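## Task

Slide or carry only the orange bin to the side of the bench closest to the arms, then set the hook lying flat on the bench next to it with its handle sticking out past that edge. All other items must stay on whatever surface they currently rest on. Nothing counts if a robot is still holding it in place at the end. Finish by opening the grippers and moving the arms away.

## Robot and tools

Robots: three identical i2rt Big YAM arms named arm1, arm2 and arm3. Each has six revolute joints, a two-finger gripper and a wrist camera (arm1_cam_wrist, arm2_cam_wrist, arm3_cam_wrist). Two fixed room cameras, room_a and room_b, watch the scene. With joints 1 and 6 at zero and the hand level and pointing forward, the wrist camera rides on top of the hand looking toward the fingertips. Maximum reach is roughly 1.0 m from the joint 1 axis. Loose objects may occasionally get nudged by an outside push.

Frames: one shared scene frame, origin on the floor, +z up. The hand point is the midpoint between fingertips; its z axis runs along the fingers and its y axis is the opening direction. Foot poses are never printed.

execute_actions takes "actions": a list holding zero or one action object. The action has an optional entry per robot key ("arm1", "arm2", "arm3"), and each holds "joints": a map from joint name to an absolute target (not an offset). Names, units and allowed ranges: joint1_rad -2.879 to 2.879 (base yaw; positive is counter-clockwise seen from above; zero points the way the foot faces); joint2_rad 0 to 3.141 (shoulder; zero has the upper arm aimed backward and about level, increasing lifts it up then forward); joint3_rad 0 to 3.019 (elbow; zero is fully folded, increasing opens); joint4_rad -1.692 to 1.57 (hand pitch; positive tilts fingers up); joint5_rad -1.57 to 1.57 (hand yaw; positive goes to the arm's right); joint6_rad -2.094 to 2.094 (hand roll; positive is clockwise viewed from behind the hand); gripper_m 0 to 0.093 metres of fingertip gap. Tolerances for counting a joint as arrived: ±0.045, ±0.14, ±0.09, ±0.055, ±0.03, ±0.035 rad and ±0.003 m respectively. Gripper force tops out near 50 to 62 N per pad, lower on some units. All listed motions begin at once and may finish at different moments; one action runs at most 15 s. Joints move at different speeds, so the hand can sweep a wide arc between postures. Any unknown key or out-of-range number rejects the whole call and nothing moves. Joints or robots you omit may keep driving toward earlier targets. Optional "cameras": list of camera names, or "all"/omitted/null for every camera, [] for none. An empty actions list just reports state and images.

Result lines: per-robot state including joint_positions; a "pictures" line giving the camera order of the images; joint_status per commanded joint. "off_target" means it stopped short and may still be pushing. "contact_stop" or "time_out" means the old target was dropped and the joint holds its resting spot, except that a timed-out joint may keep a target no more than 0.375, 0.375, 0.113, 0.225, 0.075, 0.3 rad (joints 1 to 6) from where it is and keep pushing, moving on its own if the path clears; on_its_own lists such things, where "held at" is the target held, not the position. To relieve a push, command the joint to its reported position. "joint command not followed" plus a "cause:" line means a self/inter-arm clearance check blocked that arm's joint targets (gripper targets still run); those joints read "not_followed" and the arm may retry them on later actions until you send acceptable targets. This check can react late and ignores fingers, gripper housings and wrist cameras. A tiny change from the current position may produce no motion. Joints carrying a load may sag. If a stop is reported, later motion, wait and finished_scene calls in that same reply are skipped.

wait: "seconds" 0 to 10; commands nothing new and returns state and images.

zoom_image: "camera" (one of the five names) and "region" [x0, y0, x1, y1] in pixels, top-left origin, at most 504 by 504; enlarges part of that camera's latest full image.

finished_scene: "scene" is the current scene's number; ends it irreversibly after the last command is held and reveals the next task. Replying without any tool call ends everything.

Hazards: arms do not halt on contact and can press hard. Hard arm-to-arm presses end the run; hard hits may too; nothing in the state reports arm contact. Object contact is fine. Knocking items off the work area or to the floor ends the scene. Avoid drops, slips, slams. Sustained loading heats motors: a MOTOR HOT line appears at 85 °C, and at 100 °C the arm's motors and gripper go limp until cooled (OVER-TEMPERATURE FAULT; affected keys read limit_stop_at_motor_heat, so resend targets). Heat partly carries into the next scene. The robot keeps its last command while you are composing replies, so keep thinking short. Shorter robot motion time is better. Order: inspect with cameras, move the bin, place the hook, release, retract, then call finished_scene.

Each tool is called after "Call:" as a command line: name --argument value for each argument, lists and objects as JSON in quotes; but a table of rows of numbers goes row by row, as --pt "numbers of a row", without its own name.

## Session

Call:
execute_actions --actions '[]'

Scene clock: 0.00 s.
arm1.joint_positions: joint1_rad=-0.245 joint2_rad=+0.297 joint3_rad=+1.641 joint4_rad=-1.527 joint5_rad=+0.157 joint6_rad=+0.290 gripper_m=+0.095
arm1.joint_status: not commanded
arm1.hand: x=-0.9065 y=-0.0154 z=+1.4407 quat_wxyz=(-0.477, +0.351, -0.677, -0.436) (m; scene frame)
arm2.joint_positions: joint1_rad=-0.153 joint2_rad=+0.575 joint3_rad=+1.529 joint4_rad=-1.175 joint5_rad=-0.086 joint6_rad=-0.747 gripper_m=+0.095
arm2.joint_status: not commanded
arm2.hand: x=+0.0323 y=+0.2011 z=+1.3800 quat_wxyz=(-0.582, +0.695, -0.362, -0.217) (m; scene frame)
arm3.joint_positions: joint1_rad=+0.889 joint2_rad=+0.523 joint3_rad=+1.532 joint4_rad=-1.284 joint5_rad=-0.236 joint6_rad=-0.582 gripper_m=+0.095
arm3.joint_status: not commanded
arm3.hand: x=+0.7782 y=+0.1003 z=+1.4227 quat_wxyz=(-0.307, +0.796, -0.012, -0.521) (m; scene frame)
pictures: arm1_cam_wrist, arm2_cam_wrist, arm3_cam_wrist, room_a, room_b
Images, in order (width x height): arm1_cam_wrist 616x616, arm2_cam_wrist 616x616, arm3_cam_wrist 616x616, room_a 896x504, room_b 896x504.

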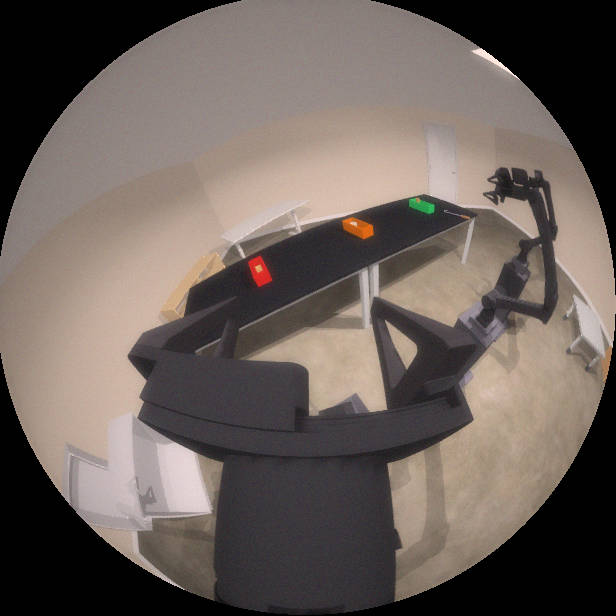

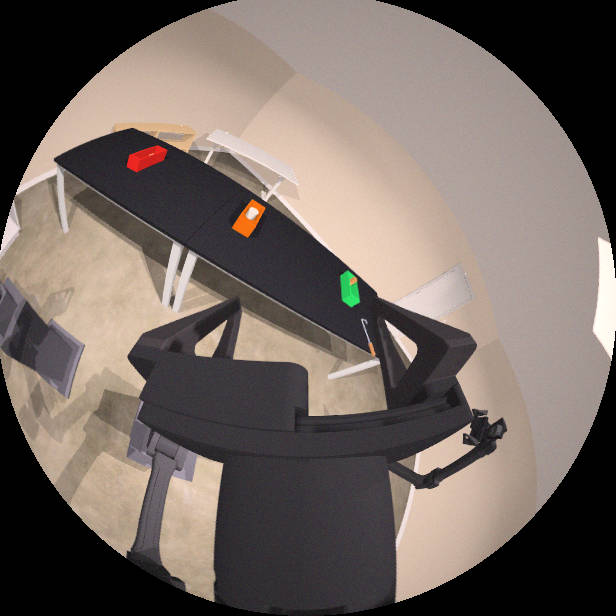

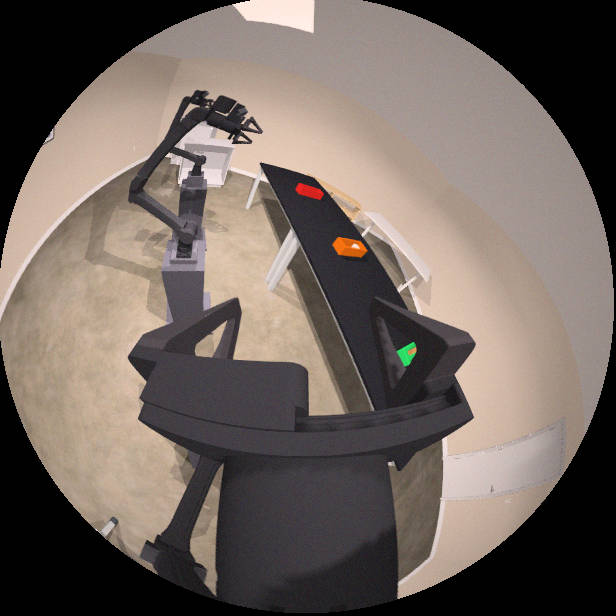

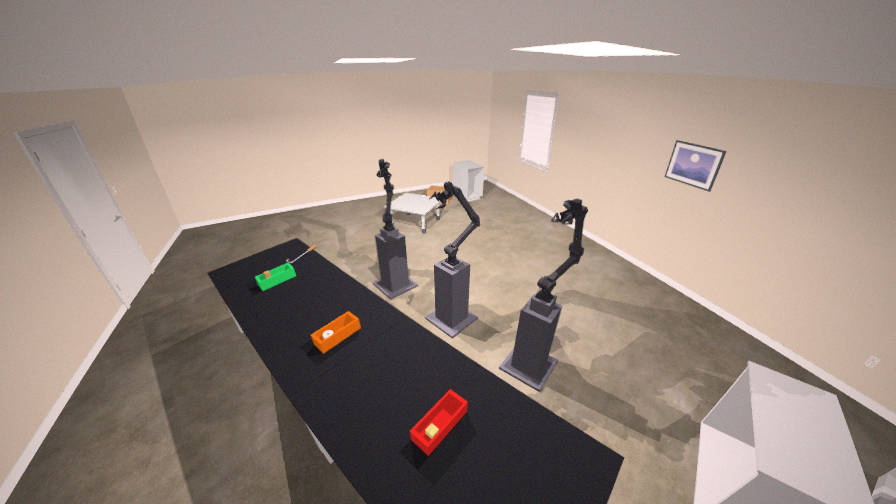

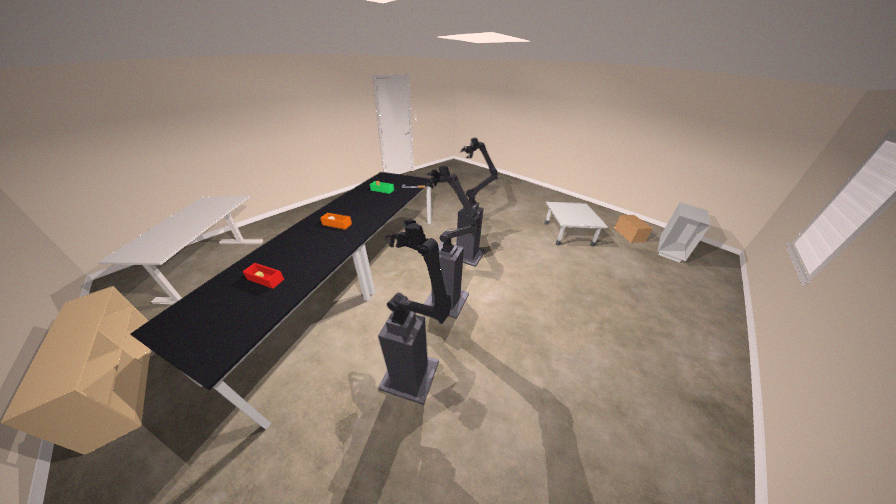

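Call:
execute_actions --actions '[{"arm3":{"joints":{"joint1_rad":-0.675,"joint2_rad":2.24,"joint3_rad":1.27,"joint4_rad":1.02,"joint5_rad":-0.93,"joint6_rad":0}},"arm2":{"joints":{"joint1_rad":0.2,"joint2_rad":1.3,"joint3_rad":1.0,"joint4_rad":0,"joint5_rad":0,"joint6_rad":0}},"arm1":{"joints":{"joint1_rad":0.4,"joint2_rad":0.3,"joint3_rad":0.5,"joint4_rad":0}}}]' --cameras '["arm3_cam_wrist","arm2_cam_wrist"]'

Scene clock: 5.30 s.
arm1.joint_positions: joint1_rad=+0.391 joint2_rad=+0.303 joint3_rad=+0.500 joint4_rad=-0.029 joint5_rad=+0.157 joint6_rad=+0.290 gripper_m=+0.095
arm1.joint_status: all done
arm1.hand: x=-1.0361 y=+0.2664 z=+1.2344 quat_wxyz=(-0.359, +0.448, -0.458, -0.678) (m; scene frame)
arm2.joint_positions: joint1_rad=+0.196 joint2_rad=+1.314 joint3_rad=+0.974 joint4_rad=-0.027 joint5_rad=-0.001 joint6_rad=-0.013 gripper_m=+0.095
arm2.joint_status: all done
arm2.hand: x=-0.0733 y=+0.5734 z=+1.0234 quat_wxyz=(-0.373, +0.628, -0.538, -0.421) (m; scene frame)
arm3.joint_positions: joint1_rad=-0.681 joint2_rad=+2.237 joint3_rad=+1.271 joint4_rad=+1.004 joint5_rad=-0.926 joint6_rad=-0.012 gripper_m=+0.095
arm3.joint_status: all done
arm3.hand: x=+1.3281 y=+0.6029 z=+0.8666 quat_wxyz=(-0.482, +0.538, -0.448, -0.527) (m; scene frame)
pictures: arm2_cam_wrist, arm3_cam_wrist
Images, in order (width x height): arm2_cam_wrist 616x616, arm3_cam_wrist 616x616.

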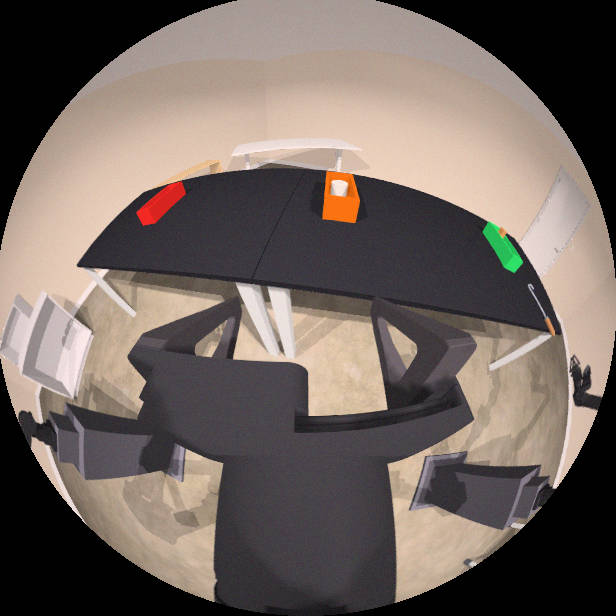

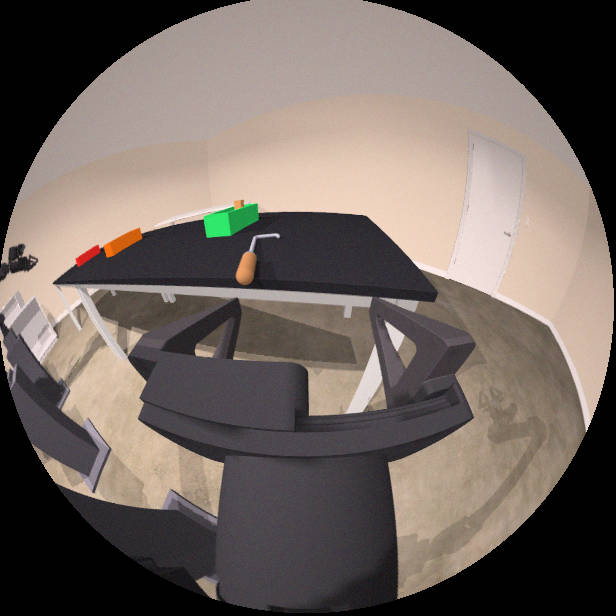

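Call:
execute_actions --actions '[{"arm3":{"joints":{"joint1_rad":-0.46,"joint2_rad":2.37,"joint3_rad":1.47,"joint4_rad":0.95,"joint5_rad":-0.866}}}]' --cameras '["arm3_cam_wrist"]'

Scene clock: 9.87 s.
arm1.joint_positions: joint1_rad=+0.391 joint2_rad=+0.303 joint3_rad=+0.500 joint4_rad=-0.029 joint5_rad=+0.157 joint6_rad=+0.290 gripper_m=+0.095
arm1.joint_status: not commanded
arm1.hand: x=-1.0361 y=+0.2664 z=+1.2344 quat_wxyz=(-0.359, +0.448, -0.458, -0.678) (m; scene frame)
arm2.joint_positions: joint1_rad=+0.196 joint2_rad=+1.314 joint3_rad=+0.974 joint4_rad=-0.027 joint5_rad=-0.001 joint6_rad=-0.013 gripper_m=+0.095
arm2.joint_status: not commanded
arm2.hand: x=-0.0733 y=+0.5734 z=+1.0234 quat_wxyz=(-0.373, +0.628, -0.538, -0.421) (m; scene frame)
arm3.joint_positions: joint1_rad=-0.462 joint2_rad=+2.363 joint3_rad=+1.422 joint4_rad=+0.953 joint5_rad=-0.867 joint6_rad=-0.012 gripper_m=+0.095
arm3.joint_status: all done
arm3.hand: x=+1.2202 y=+0.7115 z=+0.8285 quat_wxyz=(-0.429, +0.572, -0.413, -0.564) (m; scene frame)
pictures: arm3_cam_wrist
Images, in order (width x height): arm3_cam_wrist 616x616.

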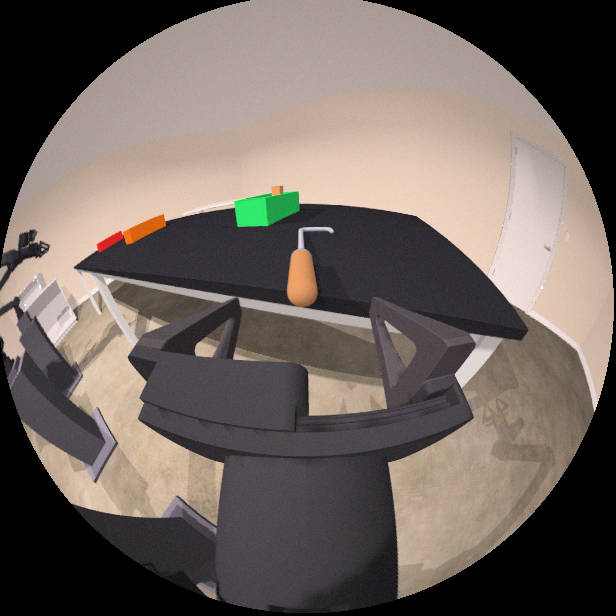

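Call:
execute_actions --actions '[{"arm3":{"joints":{"joint1_rad":-0.36,"joint2_rad":2.50,"joint3_rad":1.69,"joint4_rad":0.85,"joint5_rad":-0.77}}}]' --cameras '["arm3_cam_wrist"]'

Scene clock: 14.10 s.
arm1.joint_positions: joint1_rad=+0.391 joint2_rad=+0.303 joint3_rad=+0.500 joint4_rad=-0.029 joint5_rad=+0.157 joint6_rad=+0.290 gripper_m=+0.095
arm1.joint_status: not commanded
arm1.hand: x=-1.0361 y=+0.2664 z=+1.2344 quat_wxyz=(-0.359, +0.448, -0.458, -0.678) (m; scene frame)
arm2.joint_positions: joint1_rad=+0.196 joint2_rad=+1.314 joint3_rad=+0.974 joint4_rad=-0.027 joint5_rad=-0.001 joint6_rad=-0.013 gripper_m=+0.095
arm2.joint_status: not commanded
arm2.hand: x=-0.0733 y=+0.5734 z=+1.0234 quat_wxyz=(-0.373, +0.628, -0.538, -0.421) (m; scene frame)
arm3.joint_positions: joint1_rad=-0.352 joint2_rad=+2.488 joint3_rad=+1.639 joint4_rad=+0.853 joint5_rad=-0.773 joint6_rad=-0.012 gripper_m=+0.095
arm3.joint_status: all done
arm3.hand: x=+1.1803 y=+0.7923 z=+0.8082 quat_wxyz=(-0.422, +0.575, -0.411, -0.567) (m; scene frame)
pictures: arm3_cam_wrist
Images, in order (width x height): arm3_cam_wrist 616x616.

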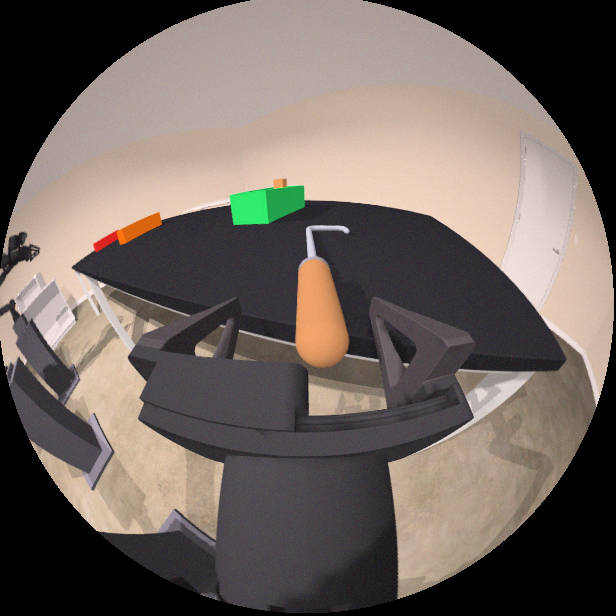

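Call:
execute_actions --actions '[{"arm3":{"joints":{"joint2_rad":2.535,"joint3_rad":1.76,"joint4_rad":0.81}}}]' --cameras '[]'

Call:
execute_actions --actions '[{"arm3":{"joints":{"gripper_m":0}}}]' --cameras '["arm3_cam_wrist"]'

Call:
execute_actions --actions '[{"arm3":{"joints":{"joint2_rad":2.38,"joint4_rad":0.72,"joint6_rad":-1.57}}}]' --cameras '["arm3_cam_wrist","room_a"]'

Scene clock: 17.13 s.
arm1.joint_positions: joint1_rad=+0.391 joint2_rad=+0.303 joint3_rad=+0.500 joint4_rad=-0.029 joint5_rad=+0.157 joint6_rad=+0.290 gripper_m=+0.095
arm1.joint_status: not commanded
arm1.hand: x=-1.0361 y=+0.2664 z=+1.2344 quat_wxyz=(-0.359, +0.448, -0.458, -0.678) (m; scene frame)
arm2.joint_positions: joint1_rad=+0.196 joint2_rad=+1.314 joint3_rad=+0.974 joint4_rad=-0.027 joint5_rad=-0.001 joint6_rad=-0.013 gripper_m=+0.095
arm2.joint_status: not commanded
arm2.hand: x=-0.0733 y=+0.5734 z=+1.0234 quat_wxyz=(-0.373, +0.628, -0.538, -0.421) (m; scene frame)
arm3.joint_positions: joint1_rad=-0.352 joint2_rad=+2.510 joint3_rad=+1.709 joint4_rad=+0.816 joint5_rad=-0.773 joint6_rad=-0.012 gripper_m=+0.095
arm3.joint_status: all done
arm3.hand: x=+1.1879 y=+0.8076 z=+0.8151 quat_wxyz=(-0.426, +0.574, -0.407, -0.568) (m; scene frame)
pictures: none
No camera images: the call's "cameras" was empty. Leave "cameras" out to get every camera's image.

Scene clock: 17.87 s.
arm1.joint_positions: joint1_rad=+0.391 joint2_rad=+0.303 joint3_rad=+0.500 joint4_rad=-0.029 joint5_rad=+0.157 joint6_rad=+0.290 gripper_m=+0.095
arm1.joint_status: not commanded
arm1.hand: x=-1.0361 y=+0.2664 z=+1.2344 quat_wxyz=(-0.359, +0.448, -0.458, -0.678) (m; scene frame)
arm2.joint_positions: joint1_rad=+0.196 joint2_rad=+1.314 joint3_rad=+0.974 joint4_rad=-0.027 joint5_rad=-0.001 joint6_rad=-0.013 gripper_m=+0.095
arm2.joint_status: not commanded
arm2.hand: x=-0.0733 y=+0.5734 z=+1.0234 quat_wxyz=(-0.373, +0.628, -0.538, -0.421) (m; scene frame)
arm3.joint_positions: joint1_rad=-0.352 joint2_rad=+2.510 joint3_rad=+1.709 joint4_rad=+0.816 joint5_rad=-0.774 joint6_rad=-0.012 gripper_m=+0.030
arm3.joint_status: gripper_m off_target (ended at +0.030, target +0.000)
arm3.hand: x=+1.1877 y=+0.8075 z=+0.8151 quat_wxyz=(-0.426, +0.575, -0.407, -0.568) (m; scene frame)
pictures: arm3_cam_wrist
Images, in order (width x height): arm3_cam_wrist 616x616.

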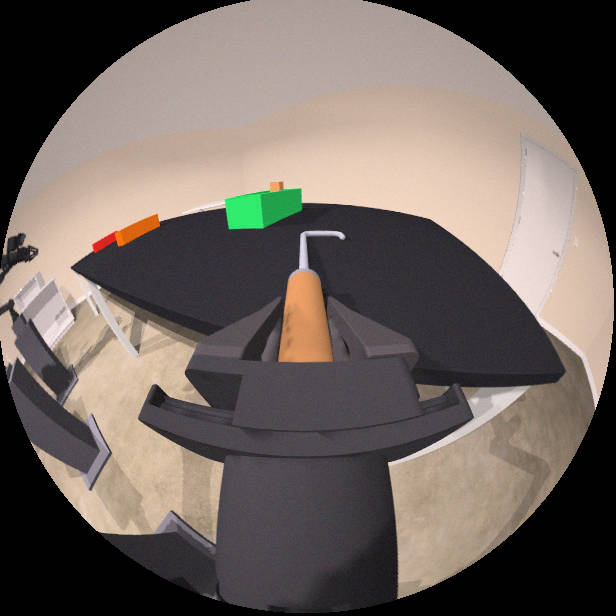

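Scene clock: 20.03 s.
arm1.joint_positions: joint1_rad=+0.391 joint2_rad=+0.303 joint3_rad=+0.500 joint4_rad=-0.029 joint5_rad=+0.157 joint6_rad=+0.290 gripper_m=+0.095
arm1.joint_status: not commanded
arm1.hand: x=-1.0361 y=+0.2664 z=+1.2344 quat_wxyz=(-0.359, +0.448, -0.458, -0.678) (m; scene frame)
arm2.joint_positions: joint1_rad=+0.196 joint2_rad=+1.314 joint3_rad=+0.974 joint4_rad=-0.027 joint5_rad=-0.001 joint6_rad=-0.013 gripper_m=+0.095
arm2.joint_status: not commanded
arm2.hand: x=-0.0733 y=+0.5734 z=+1.0234 quat_wxyz=(-0.373, +0.628, -0.538, -0.421) (m; scene frame)
arm3.joint_positions: joint1_rad=-0.353 joint2_rad=+2.434 joint3_rad=+1.713 joint4_rad=+0.698 joint5_rad=-0.770 joint6_rad=-1.544 gripper_m=+0.030
arm3.joint_status: all done
arm3.hand: x=+1.1916 y=+0.8141 z=+0.8551 quat_wxyz=(-0.690, +0.708, +0.095, -0.121) (m; scene frame)
pictures: arm3_cam_wrist, room_a
Images, in order (width x height): arm3_cam_wrist 616x616, room_a 896x504.

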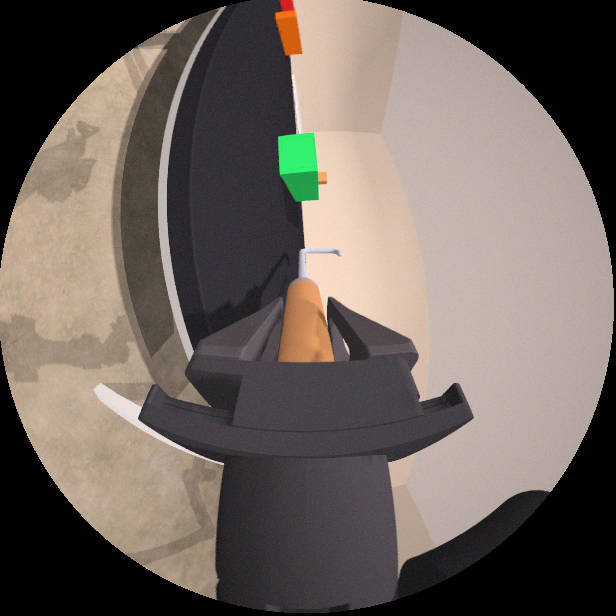

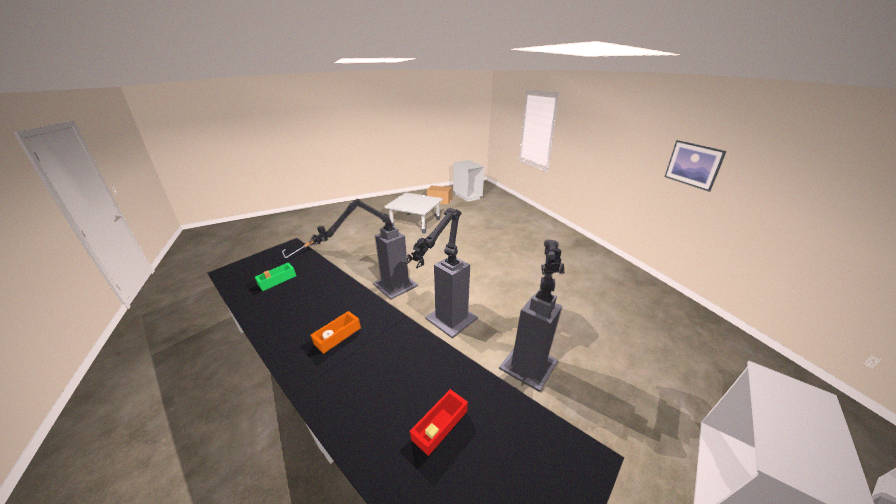

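Call:
execute_actions --actions '[{"arm3":{"joints":{"joint2_rad":2.3,"joint3_rad":2.0,"joint4_rad":0.43}}}]' --cameras '[]'

Call:
execute_actions --actions '[{"arm3":{"joints":{"joint1_rad":0.75,"joint5_rad":0.645}}}]' --cameras '[]'

Call:
execute_actions --actions '[{"arm3":{"joints":{"joint2_rad":2.52,"joint4_rad":0.64}}}]' --cameras '["arm3_cam_wrist","room_a"]'

Scene clock: 24.27 s.
arm1.joint_positions: joint1_rad=+0.391 joint2_rad=+0.303 joint3_rad=+0.500 joint4_rad=-0.029 joint5_rad=+0.157 joint6_rad=+0.290 gripper_m=+0.095
arm1.joint_status: not commanded
arm1.hand: x=-1.0361 y=+0.2664 z=+1.2344 quat_wxyz=(-0.359, +0.448, -0.458, -0.678) (m; scene frame)
arm2.joint_positions: joint1_rad=+0.196 joint2_rad=+1.314 joint3_rad=+0.974 joint4_rad=-0.027 joint5_rad=-0.001 joint6_rad=-0.013 gripper_m=+0.095
arm2.joint_status: not commanded
arm2.hand: x=-0.0733 y=+0.5734 z=+1.0234 quat_wxyz=(-0.373, +0.628, -0.538, -0.421) (m; scene frame)
arm3.joint_positions: joint1_rad=-0.353 joint2_rad=+2.347 joint3_rad=+1.918 joint4_rad=+0.406 joint5_rad=-0.768 joint6_rad=-1.545 gripper_m=+0.030
arm3.joint_status: all done
arm3.hand: x=+1.2105 y=+0.8524 z=+0.9765 quat_wxyz=(-0.690, +0.708, +0.095, -0.119) (m; scene frame)
pictures: none
No camera images: the call's "cameras" was empty. Leave "cameras" out to get every camera's image.

Scene clock: 26.83 s.
arm1.joint_positions: joint1_rad=+0.391 joint2_rad=+0.303 joint3_rad=+0.500 joint4_rad=-0.029 joint5_rad=+0.157 joint6_rad=+0.290 gripper_m=+0.095
arm1.joint_status: not commanded
arm1.hand: x=-1.0361 y=+0.2664 z=+1.2344 quat_wxyz=(-0.359, +0.448, -0.458, -0.678) (m; scene frame)
arm2.joint_positions: joint1_rad=+0.196 joint2_rad=+1.314 joint3_rad=+0.974 joint4_rad=-0.027 joint5_rad=-0.001 joint6_rad=-0.013 gripper_m=+0.095
arm2.joint_status: not commanded
arm2.hand: x=-0.0733 y=+0.5734 z=+1.0234 quat_wxyz=(-0.373, +0.628, -0.538, -0.421) (m; scene frame)
arm3.joint_positions: joint1_rad=+0.758 joint2_rad=+2.347 joint3_rad=+1.918 joint4_rad=+0.402 joint5_rad=+0.643 joint6_rad=-1.549 gripper_m=+0.030
arm3.joint_status: all done
arm3.hand: x=+0.4660 y=+0.7874 z=+0.9720 quat_wxyz=(-0.699, +0.715, +0.001, -0.002) (m; scene frame)
pictures: none
No camera images: the call's "cameras" was empty. Leave "cameras" out to get every camera's image.

Scene clock: 28.27 s.
arm1.joint_positions: joint1_rad=+0.391 joint2_rad=+0.303 joint3_rad=+0.500 joint4_rad=-0.029 joint5_rad=+0.157 joint6_rad=+0.290 gripper_m=+0.095
arm1.joint_status: not commanded
arm1.hand: x=-1.0361 y=+0.2664 z=+1.2344 quat_wxyz=(-0.359, +0.448, -0.458, -0.678) (m; scene frame)
arm2.joint_positions: joint1_rad=+0.196 joint2_rad=+1.314 joint3_rad=+0.974 joint4_rad=-0.027 joint5_rad=-0.001 joint6_rad=-0.013 gripper_m=+0.095
arm2.joint_status: not commanded
arm2.hand: x=-0.0733 y=+0.5734 z=+1.0234 quat_wxyz=(-0.373, +0.628, -0.538, -0.421) (m; scene frame)
arm3.joint_positions: joint1_rad=+0.758 joint2_rad=+2.579 joint3_rad=+1.934 joint4_rad=+0.603 joint5_rad=+0.643 joint6_rad=-1.555 gripper_m=+0.030
arm3.joint_status: all done
arm3.hand: x=+0.4664 y=+0.7876 z=+0.8206 quat_wxyz=(-0.695, +0.719, +0.006, +0.003) (m; scene frame)
pictures: arm3_cam_wrist, room_a
Images, in order (width x height): arm3_cam_wrist 616x616, room_a 896x504.

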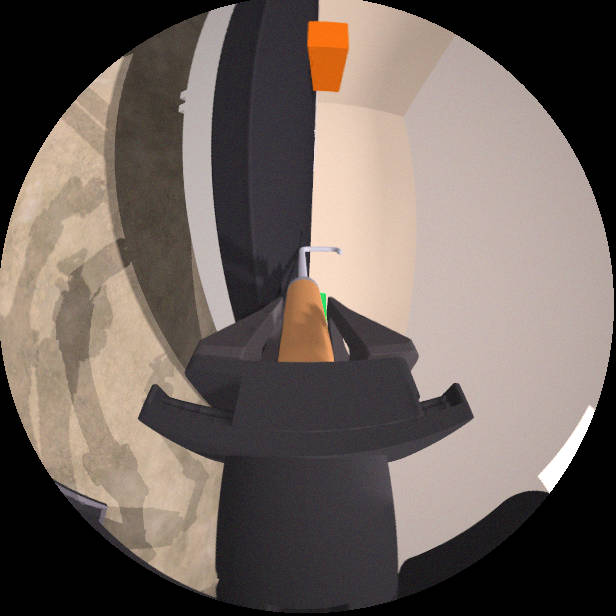

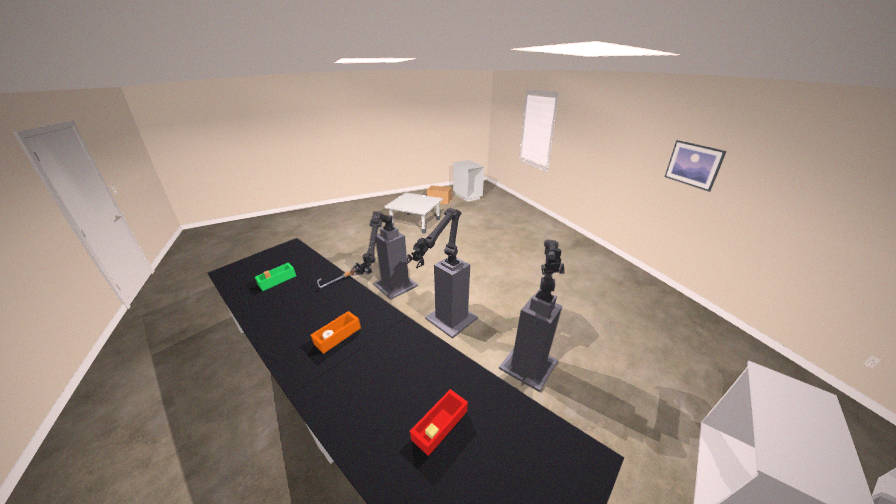

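Call:
execute_actions --actions '[{"arm3":{"joints":{"joint6_rad":0.0,"joint4_rad":0.66}}}]' --cameras '[]'

Call:
execute_actions --actions '[{"arm3":{"joints":{"gripper_m":0.093}}}]' --cameras '["arm3_cam_wrist"]'

Call:
execute_actions --actions '[{"arm3":{"joints":{"joint2_rad":1.3,"joint4_rad":-0.3}},"arm2":{"joints":{"joint1_rad":-0.2}}}]' --cameras '[]'

Call:
execute_actions --actions '[{"arm3":{"joints":{"joint1_rad":-0.5,"joint2_rad":0.5,"joint3_rad":0.7}},"arm2":{"joints":{"joint1_rad":-0.69,"joint2_rad":2.285,"joint3_rad":1.57,"joint4_rad":0.81,"joint5_rad":-0.76}}}]' --cameras '["arm2_cam_wrist"]'

Scene clock: 35.30 s.
arm1.joint_positions: joint1_rad=+0.391 joint2_rad=+0.303 joint3_rad=+0.500 joint4_rad=-0.029 joint5_rad=+0.157 joint6_rad=+0.290 gripper_m=+0.095
arm1.joint_status: not commanded
arm1.hand: x=-1.0361 y=+0.2664 z=+1.2344 quat_wxyz=(-0.359, +0.448, -0.458, -0.678) (m; scene frame)
arm2.joint_positions: joint1_rad=+0.196 joint2_rad=+1.314 joint3_rad=+0.974 joint4_rad=-0.027 joint5_rad=-0.001 joint6_rad=-0.013 gripper_m=+0.095
arm2.joint_status: not commanded
arm2.hand: x=-0.0733 y=+0.5734 z=+1.0234 quat_wxyz=(-0.373, +0.628, -0.538, -0.421) (m; scene frame)
arm3.joint_positions: joint1_rad=+0.750 joint2_rad=+2.564 joint3_rad=+1.934 joint4_rad=+0.645 joint5_rad=+0.651 joint6_rad=-0.018 gripper_m=+0.030
arm3.joint_status: all done
arm3.hand: x=+0.4734 y=+0.7925 z=+0.8426 quat_wxyz=(-0.509, +0.497, -0.497, -0.497) (m; scene frame)
pictures: none
No camera images: the call's "cameras" was empty. Leave "cameras" out to get every camera's image.

Scene clock: 36.00 s.
arm1.joint_positions: joint1_rad=+0.391 joint2_rad=+0.303 joint3_rad=+0.500 joint4_rad=-0.029 joint5_rad=+0.157 joint6_rad=+0.290 gripper_m=+0.095
arm1.joint_status: not commanded
arm1.hand: x=-1.0361 y=+0.2664 z=+1.2344 quat_wxyz=(-0.359, +0.448, -0.458, -0.678) (m; scene frame)
arm2.joint_positions: joint1_rad=+0.196 joint2_rad=+1.314 joint3_rad=+0.974 joint4_rad=-0.027 joint5_rad=-0.001 joint6_rad=-0.013 gripper_m=+0.095
arm2.joint_status: not commanded
arm2.hand: x=-0.0733 y=+0.5734 z=+1.0234 quat_wxyz=(-0.373, +0.628, -0.538, -0.421) (m; scene frame)
arm3.joint_positions: joint1_rad=+0.750 joint2_rad=+2.558 joint3_rad=+1.934 joint4_rad=+0.645 joint5_rad=+0.649 joint6_rad=-0.014 gripper_m=+0.093
arm3.joint_status: all done
arm3.hand: x=+0.4728 y=+0.7928 z=+0.8476 quat_wxyz=(-0.508, +0.495, -0.497, -0.500) (m; scene frame)
pictures: arm3_cam_wrist
Images, in order (width x height): arm3_cam_wrist 616x616.

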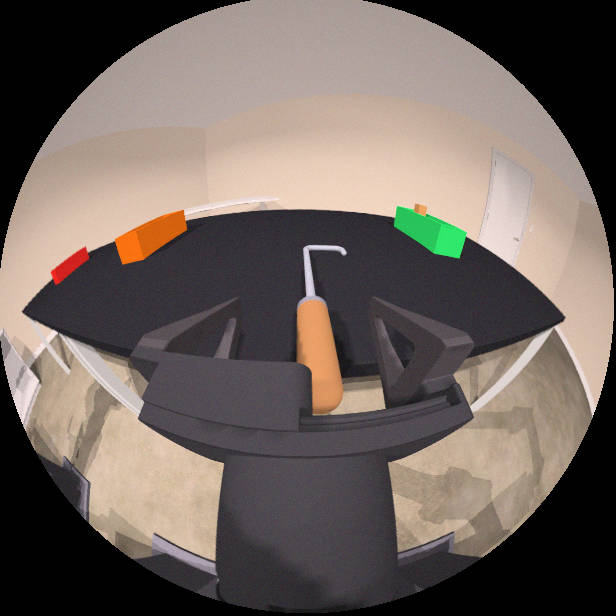

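Scene clock: 38.10 s.
arm1.joint_positions: joint1_rad=+0.391 joint2_rad=+0.303 joint3_rad=+0.500 joint4_rad=-0.029 joint5_rad=+0.157 joint6_rad=+0.290 gripper_m=+0.095
arm1.joint_status: not commanded
arm1.hand: x=-1.0361 y=+0.2664 z=+1.2344 quat_wxyz=(-0.359, +0.448, -0.458, -0.678) (m; scene frame)
arm2.joint_positions: joint1_rad=-0.207 joint2_rad=+1.314 joint3_rad=+0.974 joint4_rad=-0.027 joint5_rad=+0.001 joint6_rad=-0.011 gripper_m=+0.095
arm2.joint_status: all done
arm2.hand: x=+0.1590 y=+0.5585 z=+1.0248 quat_wxyz=(-0.451, +0.507, -0.652, -0.337) (m; scene frame)
arm3.joint_positions: joint1_rad=+0.750 joint2_rad=+1.308 joint3_rad=+1.997 joint4_rad=-0.299 joint5_rad=+0.645 joint6_rad=-0.012 gripper_m=+0.093
arm3.joint_status: all done
arm3.hand: x=+0.7174 y=+0.4593 z=+1.6225 quat_wxyz=(-0.516, +0.358, -0.470, -0.620) (m; scene frame)
pictures: none
No camera images: the call's "cameras" was empty. Leave "cameras" out to get every camera's image.

Scene clock: 39.80 s.
arm1.joint_positions: joint1_rad=+0.391 joint2_rad=+0.303 joint3_rad=+0.500 joint4_rad=-0.029 joint5_rad=+0.157 joint6_rad=+0.290 gripper_m=+0.095
arm1.joint_status: not commanded
arm1.hand: x=-1.0361 y=+0.2664 z=+1.2344 quat_wxyz=(-0.359, +0.448, -0.458, -0.678) (m; scene frame)
arm2.joint_positions: joint1_rad=-0.695 joint2_rad=+2.312 joint3_rad=+1.524 joint4_rad=+0.785 joint5_rad=-0.758 joint6_rad=-0.010 gripper_m=+0.095
arm2.joint_status: all done
arm2.hand: x=+0.4657 y=+0.6574 z=+0.8198 quat_wxyz=(-0.499, +0.508, -0.498, -0.495) (m; scene frame)
arm3.joint_positions: joint1_rad=-0.494 joint2_rad=+0.508 joint3_rad=+0.700 joint4_rad=-0.304 joint5_rad=+0.647 joint6_rad=-0.011 gripper_m=+0.093
arm3.joint_status: all done
arm3.hand: x=+1.1832 y=+0.2065 z=+1.2117 quat_wxyz=(-0.672, +0.145, -0.722, -0.079) (m; scene frame)
pictures: arm2_cam_wrist
Images, in order (width x height): arm2_cam_wrist 616x616.

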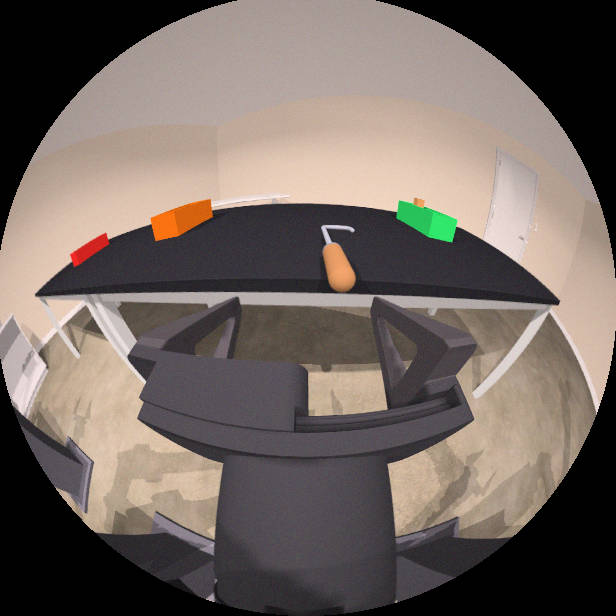

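Call:
execute_actions --actions '[{"arm2":{"joints":{"joint1_rad":-0.62,"joint2_rad":2.575,"joint3_rad":2.14,"joint4_rad":0.5,"joint5_rad":-0.72}}}]' --cameras '["arm2_cam_wrist"]'

Scene clock: 43.87 s.
arm1.joint_positions: joint1_rad=+0.391 joint2_rad=+0.303 joint3_rad=+0.500 joint4_rad=-0.029 joint5_rad=+0.157 joint6_rad=+0.290 gripper_m=+0.095
arm1.joint_status: not commanded
arm1.hand: x=-1.0361 y=+0.2664 z=+1.2344 quat_wxyz=(-0.359, +0.448, -0.458, -0.678) (m; scene frame)
arm2.joint_positions: joint1_rad=-0.617 joint2_rad=+2.586 joint3_rad=+2.089 joint4_rad=+0.511 joint5_rad=-0.719 joint6_rad=-0.012 gripper_m=+0.095
arm2.joint_status: all done
arm2.hand: x=+0.4929 y=+0.7838 z=+0.8187 quat_wxyz=(-0.495, +0.517, -0.482, -0.505) (m; scene frame)
arm3.joint_positions: joint1_rad=-0.494 joint2_rad=+0.508 joint3_rad=+0.700 joint4_rad=-0.304 joint5_rad=+0.647 joint6_rad=-0.011 gripper_m=+0.093
arm3.joint_status: not commanded
arm3.hand: x=+1.1832 y=+0.2065 z=+1.2117 quat_wxyz=(-0.672, +0.145, -0.722, -0.079) (m; scene frame)
pictures: arm2_cam_wrist
Images, in order (width x height): arm2_cam_wrist 616x616.

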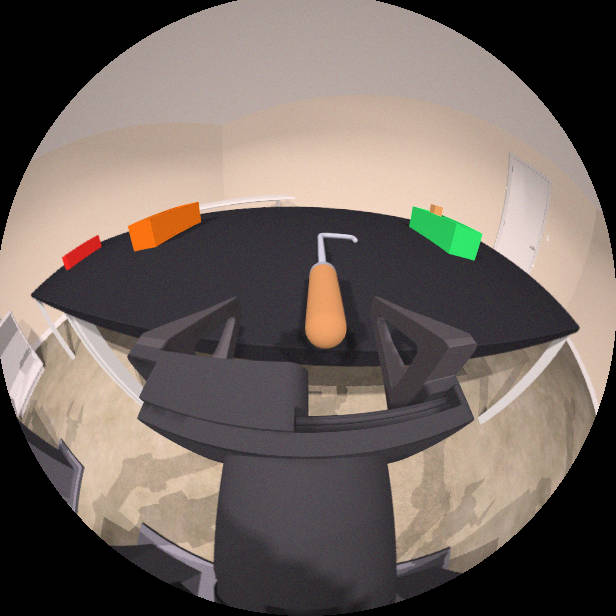

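Call:
execute_actions --actions '[{"arm2":{"joints":{"joint1_rad":-0.59,"joint2_rad":2.715,"joint3_rad":2.42,"joint4_rad":0.34,"joint5_rad":-0.66}}}]' --cameras '["arm2_cam_wrist"]'

Scene clock: 47.67 s.
arm1.joint_positions: joint1_rad=+0.391 joint2_rad=+0.303 joint3_rad=+0.500 joint4_rad=-0.029 joint5_rad=+0.157 joint6_rad=+0.290 gripper_m=+0.095
arm1.joint_status: not commanded
arm1.hand: x=-1.0361 y=+0.2664 z=+1.2344 quat_wxyz=(-0.359, +0.448, -0.458, -0.678) (m; scene frame)
arm2.joint_positions: joint1_rad=-0.598 joint2_rad=+2.710 joint3_rad=+2.355 joint4_rad=+0.355 joint5_rad=-0.662 joint6_rad=-0.012 gripper_m=+0.095
arm2.joint_status: all done
arm2.hand: x=+0.5104 y=+0.8228 z=+0.8201 quat_wxyz=(-0.500, +0.508, -0.496, -0.495) (m; scene frame)
arm3.joint_positions: joint1_rad=-0.494 joint2_rad=+0.508 joint3_rad=+0.700 joint4_rad=-0.304 joint5_rad=+0.647 joint6_rad=-0.011 gripper_m=+0.093
arm3.joint_status: not commanded
arm3.hand: x=+1.1832 y=+0.2065 z=+1.2117 quat_wxyz=(-0.672, +0.145, -0.722, -0.079) (m; scene frame)
pictures: arm2_cam_wrist
Images, in order (width x height): arm2_cam_wrist 616x616.

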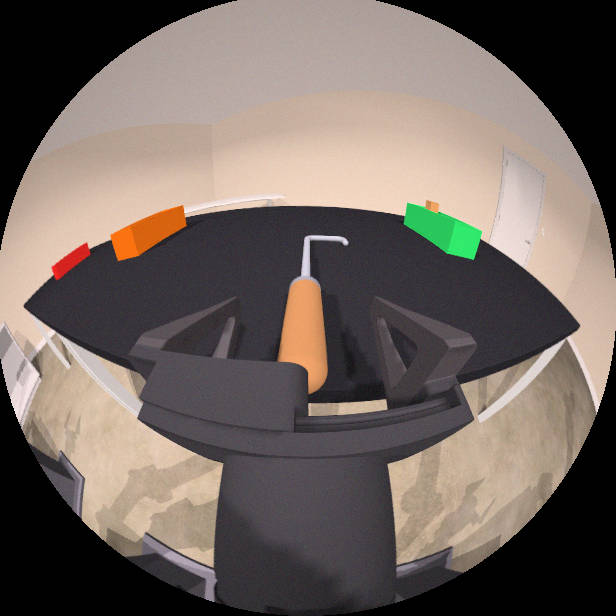

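Call:
execute_actions --actions '[{"arm2":{"joints":{"joint1_rad":-0.575,"joint4_rad":0.275}}}]' --cameras '[]'

Call:
execute_actions --actions '[{"arm2":{"joints":{"gripper_m":0}}}]' --cameras '["arm2_cam_wrist"]'

Call:
execute_actions --actions '[{"arm2":{"joints":{"joint2_rad":2.54,"joint4_rad":0.22,"joint6_rad":1.57}}}]' --cameras '["arm2_cam_wrist","room_a"]'

Scene clock: 51.67 s.
arm1.joint_positions: joint1_rad=+0.391 joint2_rad=+0.303 joint3_rad=+0.500 joint4_rad=-0.029 joint5_rad=+0.157 joint6_rad=+0.290 gripper_m=+0.095
arm1.joint_status: not commanded
arm1.hand: x=-1.0361 y=+0.2664 z=+1.2344 quat_wxyz=(-0.359, +0.448, -0.458, -0.678) (m; scene frame)
arm2.joint_positions: joint1_rad=-0.583 joint2_rad=+2.710 joint3_rad=+2.355 joint4_rad=+0.292 joint5_rad=-0.662 joint6_rad=-0.012 gripper_m=+0.095
arm2.joint_status: all done
arm2.hand: x=+0.4982 y=+0.8295 z=+0.8067 quat_wxyz=(-0.474, +0.515, -0.515, -0.495) (m; scene frame)
arm3.joint_positions: joint1_rad=-0.494 joint2_rad=+0.508 joint3_rad=+0.700 joint4_rad=-0.304 joint5_rad=+0.647 joint6_rad=-0.011 gripper_m=+0.093
arm3.joint_status: not commanded
arm3.hand: x=+1.1832 y=+0.2065 z=+1.2117 quat_wxyz=(-0.672, +0.145, -0.722, -0.079) (m; scene frame)
pictures: none
No camera images: the call's "cameras" was empty. Leave "cameras" out to get every camera's image.

Scene clock: 52.40 s.
arm1.joint_positions: joint1_rad=+0.391 joint2_rad=+0.303 joint3_rad=+0.500 joint4_rad=-0.029 joint5_rad=+0.157 joint6_rad=+0.290 gripper_m=+0.095
arm1.joint_status: not commanded
arm1.hand: x=-1.0361 y=+0.2664 z=+1.2344 quat_wxyz=(-0.359, +0.448, -0.458, -0.678) (m; scene frame)
arm2.joint_positions: joint1_rad=-0.583 joint2_rad=+2.710 joint3_rad=+2.356 joint4_rad=+0.291 joint5_rad=-0.659 joint6_rad=-0.011 gripper_m=+0.031
arm2.joint_status: gripper_m off_target (ended at +0.031, target +0.000)
arm2.hand: x=+0.4987 y=+0.8296 z=+0.8068 quat_wxyz=(-0.475, +0.514, -0.516, -0.495) (m; scene frame)
arm3.joint_positions: joint1_rad=-0.494 joint2_rad=+0.508 joint3_rad=+0.700 joint4_rad=-0.304 joint5_rad=+0.647 joint6_rad=-0.011 gripper_m=+0.093
arm3.joint_status: not commanded
arm3.hand: x=+1.1832 y=+0.2065 z=+1.2117 quat_wxyz=(-0.672, +0.145, -0.722, -0.079) (m; scene frame)
pictures: arm2_cam_wrist
Images, in order (width x height): arm2_cam_wrist 616x616.

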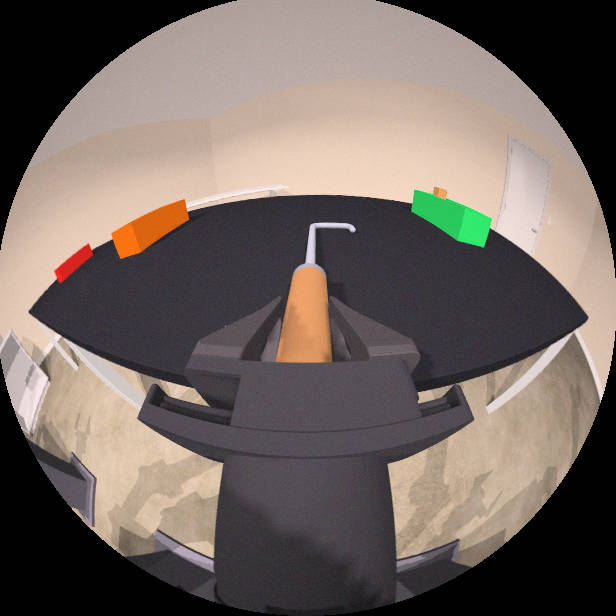

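Scene clock: 54.57 s.
arm1.joint_positions: joint1_rad=+0.391 joint2_rad=+0.303 joint3_rad=+0.500 joint4_rad=-0.029 joint5_rad=+0.157 joint6_rad=+0.290 gripper_m=+0.095
arm1.joint_status: not commanded
arm1.hand: x=-1.0361 y=+0.2664 z=+1.2344 quat_wxyz=(-0.359, +0.448, -0.458, -0.678) (m; scene frame)
arm2.joint_positions: joint1_rad=-0.583 joint2_rad=+2.592 joint3_rad=+2.358 joint4_rad=+0.216 joint5_rad=-0.659 joint6_rad=+1.543 gripper_m=+0.031
arm2.joint_status: all done
arm2.hand: x=+0.4973 y=+0.8307 z=+0.9030 quat_wxyz=(-0.001, +0.015, -0.715, -0.699) (m; scene frame)
arm3.joint_positions: joint1_rad=-0.494 joint2_rad=+0.508 joint3_rad=+0.700 joint4_rad=-0.304 joint5_rad=+0.647 joint6_rad=-0.011 gripper_m=+0.093
arm3.joint_status: not commanded
arm3.hand: x=+1.1832 y=+0.2065 z=+1.2117 quat_wxyz=(-0.672, +0.145, -0.722, -0.079) (m; scene frame)
pictures: arm2_cam_wrist, room_a
Images, in order (width x height): arm2_cam_wrist 616x616, room_a 896x504.

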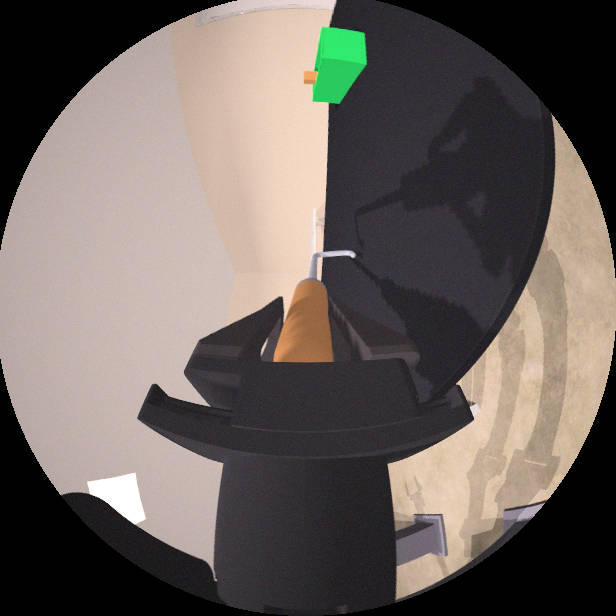

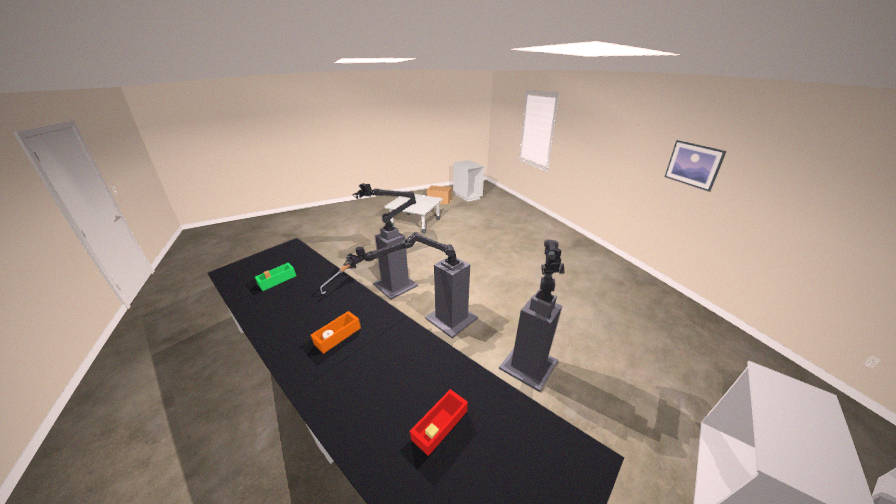

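Call:
execute_actions --actions '[{"arm2":{"joints":{"joint2_rad":2.15,"joint3_rad":1.89,"joint4_rad":0.35,"joint1_rad":-0.45,"joint5_rad":-0.4}}}]' --cameras '[]'

Call:
execute_actions --actions '[{"arm2":{"joints":{"joint1_rad":0.13,"joint5_rad":0.2}}}]' --cameras '["arm2_cam_wrist","room_a","room_b"]'

Scene clock: 58.13 s.
arm1.joint_positions: joint1_rad=+0.391 joint2_rad=+0.303 joint3_rad=+0.500 joint4_rad=-0.029 joint5_rad=+0.157 joint6_rad=+0.290 gripper_m=+0.095
arm1.joint_status: not commanded
arm1.hand: x=-1.0361 y=+0.2664 z=+1.2344 quat_wxyz=(-0.359, +0.448, -0.458, -0.678) (m; scene frame)
arm2.joint_positions: joint1_rad=-0.448 joint2_rad=+2.179 joint3_rad=+1.870 joint4_rad=+0.307 joint5_rad=-0.400 joint6_rad=+1.545 gripper_m=+0.031
arm2.joint_status: all done
arm2.hand: x=+0.3796 y=+0.8087 z=+1.0105 quat_wxyz=(-0.048, -0.027, -0.711, -0.701) (m; scene frame)
arm3.joint_positions: joint1_rad=-0.494 joint2_rad=+0.508 joint3_rad=+0.700 joint4_rad=-0.304 joint5_rad=+0.647 joint6_rad=-0.011 gripper_m=+0.093
arm3.joint_status: not commanded
arm3.hand: x=+1.1832 y=+0.2065 z=+1.2117 quat_wxyz=(-0.672, +0.145, -0.722, -0.079) (m; scene frame)
pictures: none
No camera images: the call's "cameras" was empty. Leave "cameras" out to get every camera's image.

Scene clock: 60.33 s.
arm1.joint_positions: joint1_rad=+0.391 joint2_rad=+0.303 joint3_rad=+0.500 joint4_rad=-0.029 joint5_rad=+0.157 joint6_rad=+0.290 gripper_m=+0.095
arm1.joint_status: not commanded
arm1.hand: x=-1.0361 y=+0.2664 z=+1.2344 quat_wxyz=(-0.359, +0.448, -0.458, -0.678) (m; scene frame)
arm2.joint_positions: joint1_rad=+0.130 joint2_rad=+2.179 joint3_rad=+1.870 joint4_rad=+0.307 joint5_rad=+0.199 joint6_rad=+1.545 gripper_m=+0.031
arm2.joint_status: all done
arm2.hand: x=-0.0244 y=+0.8983 z=+1.0074 quat_wxyz=(-0.056, -0.033, -0.710, -0.701) (m; scene frame)
arm3.joint_positions: joint1_rad=-0.494 joint2_rad=+0.508 joint3_rad=+0.700 joint4_rad=-0.304 joint5_rad=+0.647 joint6_rad=-0.011 gripper_m=+0.093
arm3.joint_status: not commanded
arm3.hand: x=+1.1832 y=+0.2065 z=+1.2117 quat_wxyz=(-0.672, +0.145, -0.722, -0.079) (m; scene frame)
pictures: arm2_cam_wrist, room_a, room_b
Images, in order (width x height): arm2_cam_wrist 616x616, room_a 896x504, room_b 896x504.

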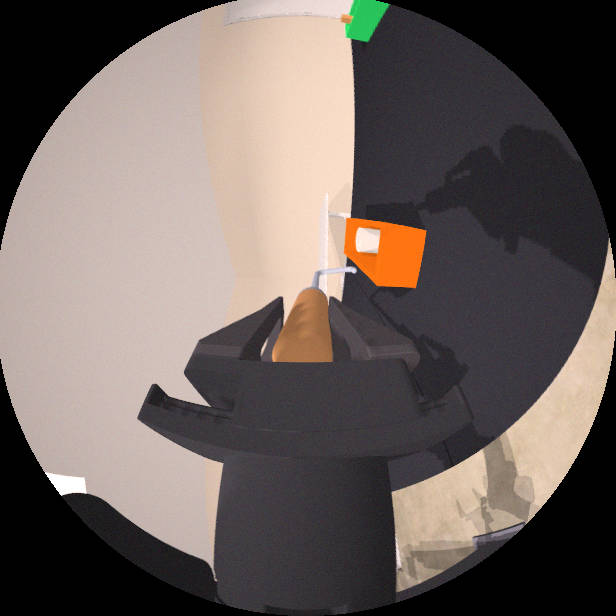

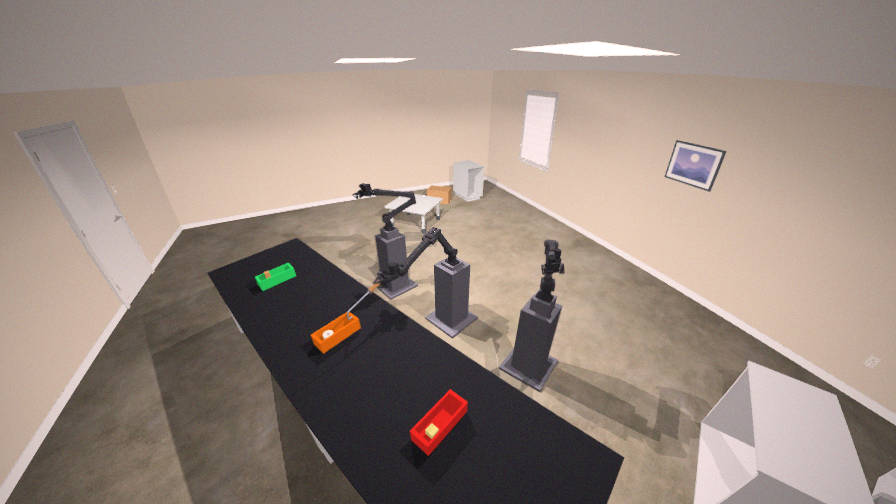

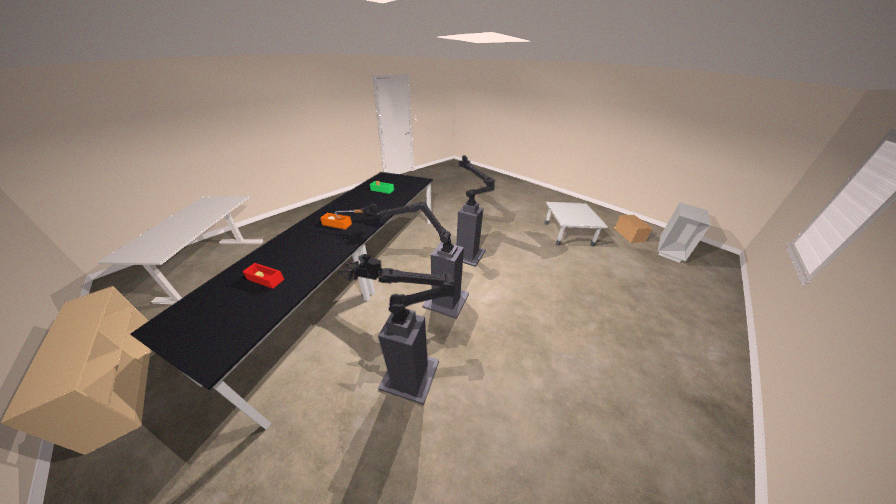

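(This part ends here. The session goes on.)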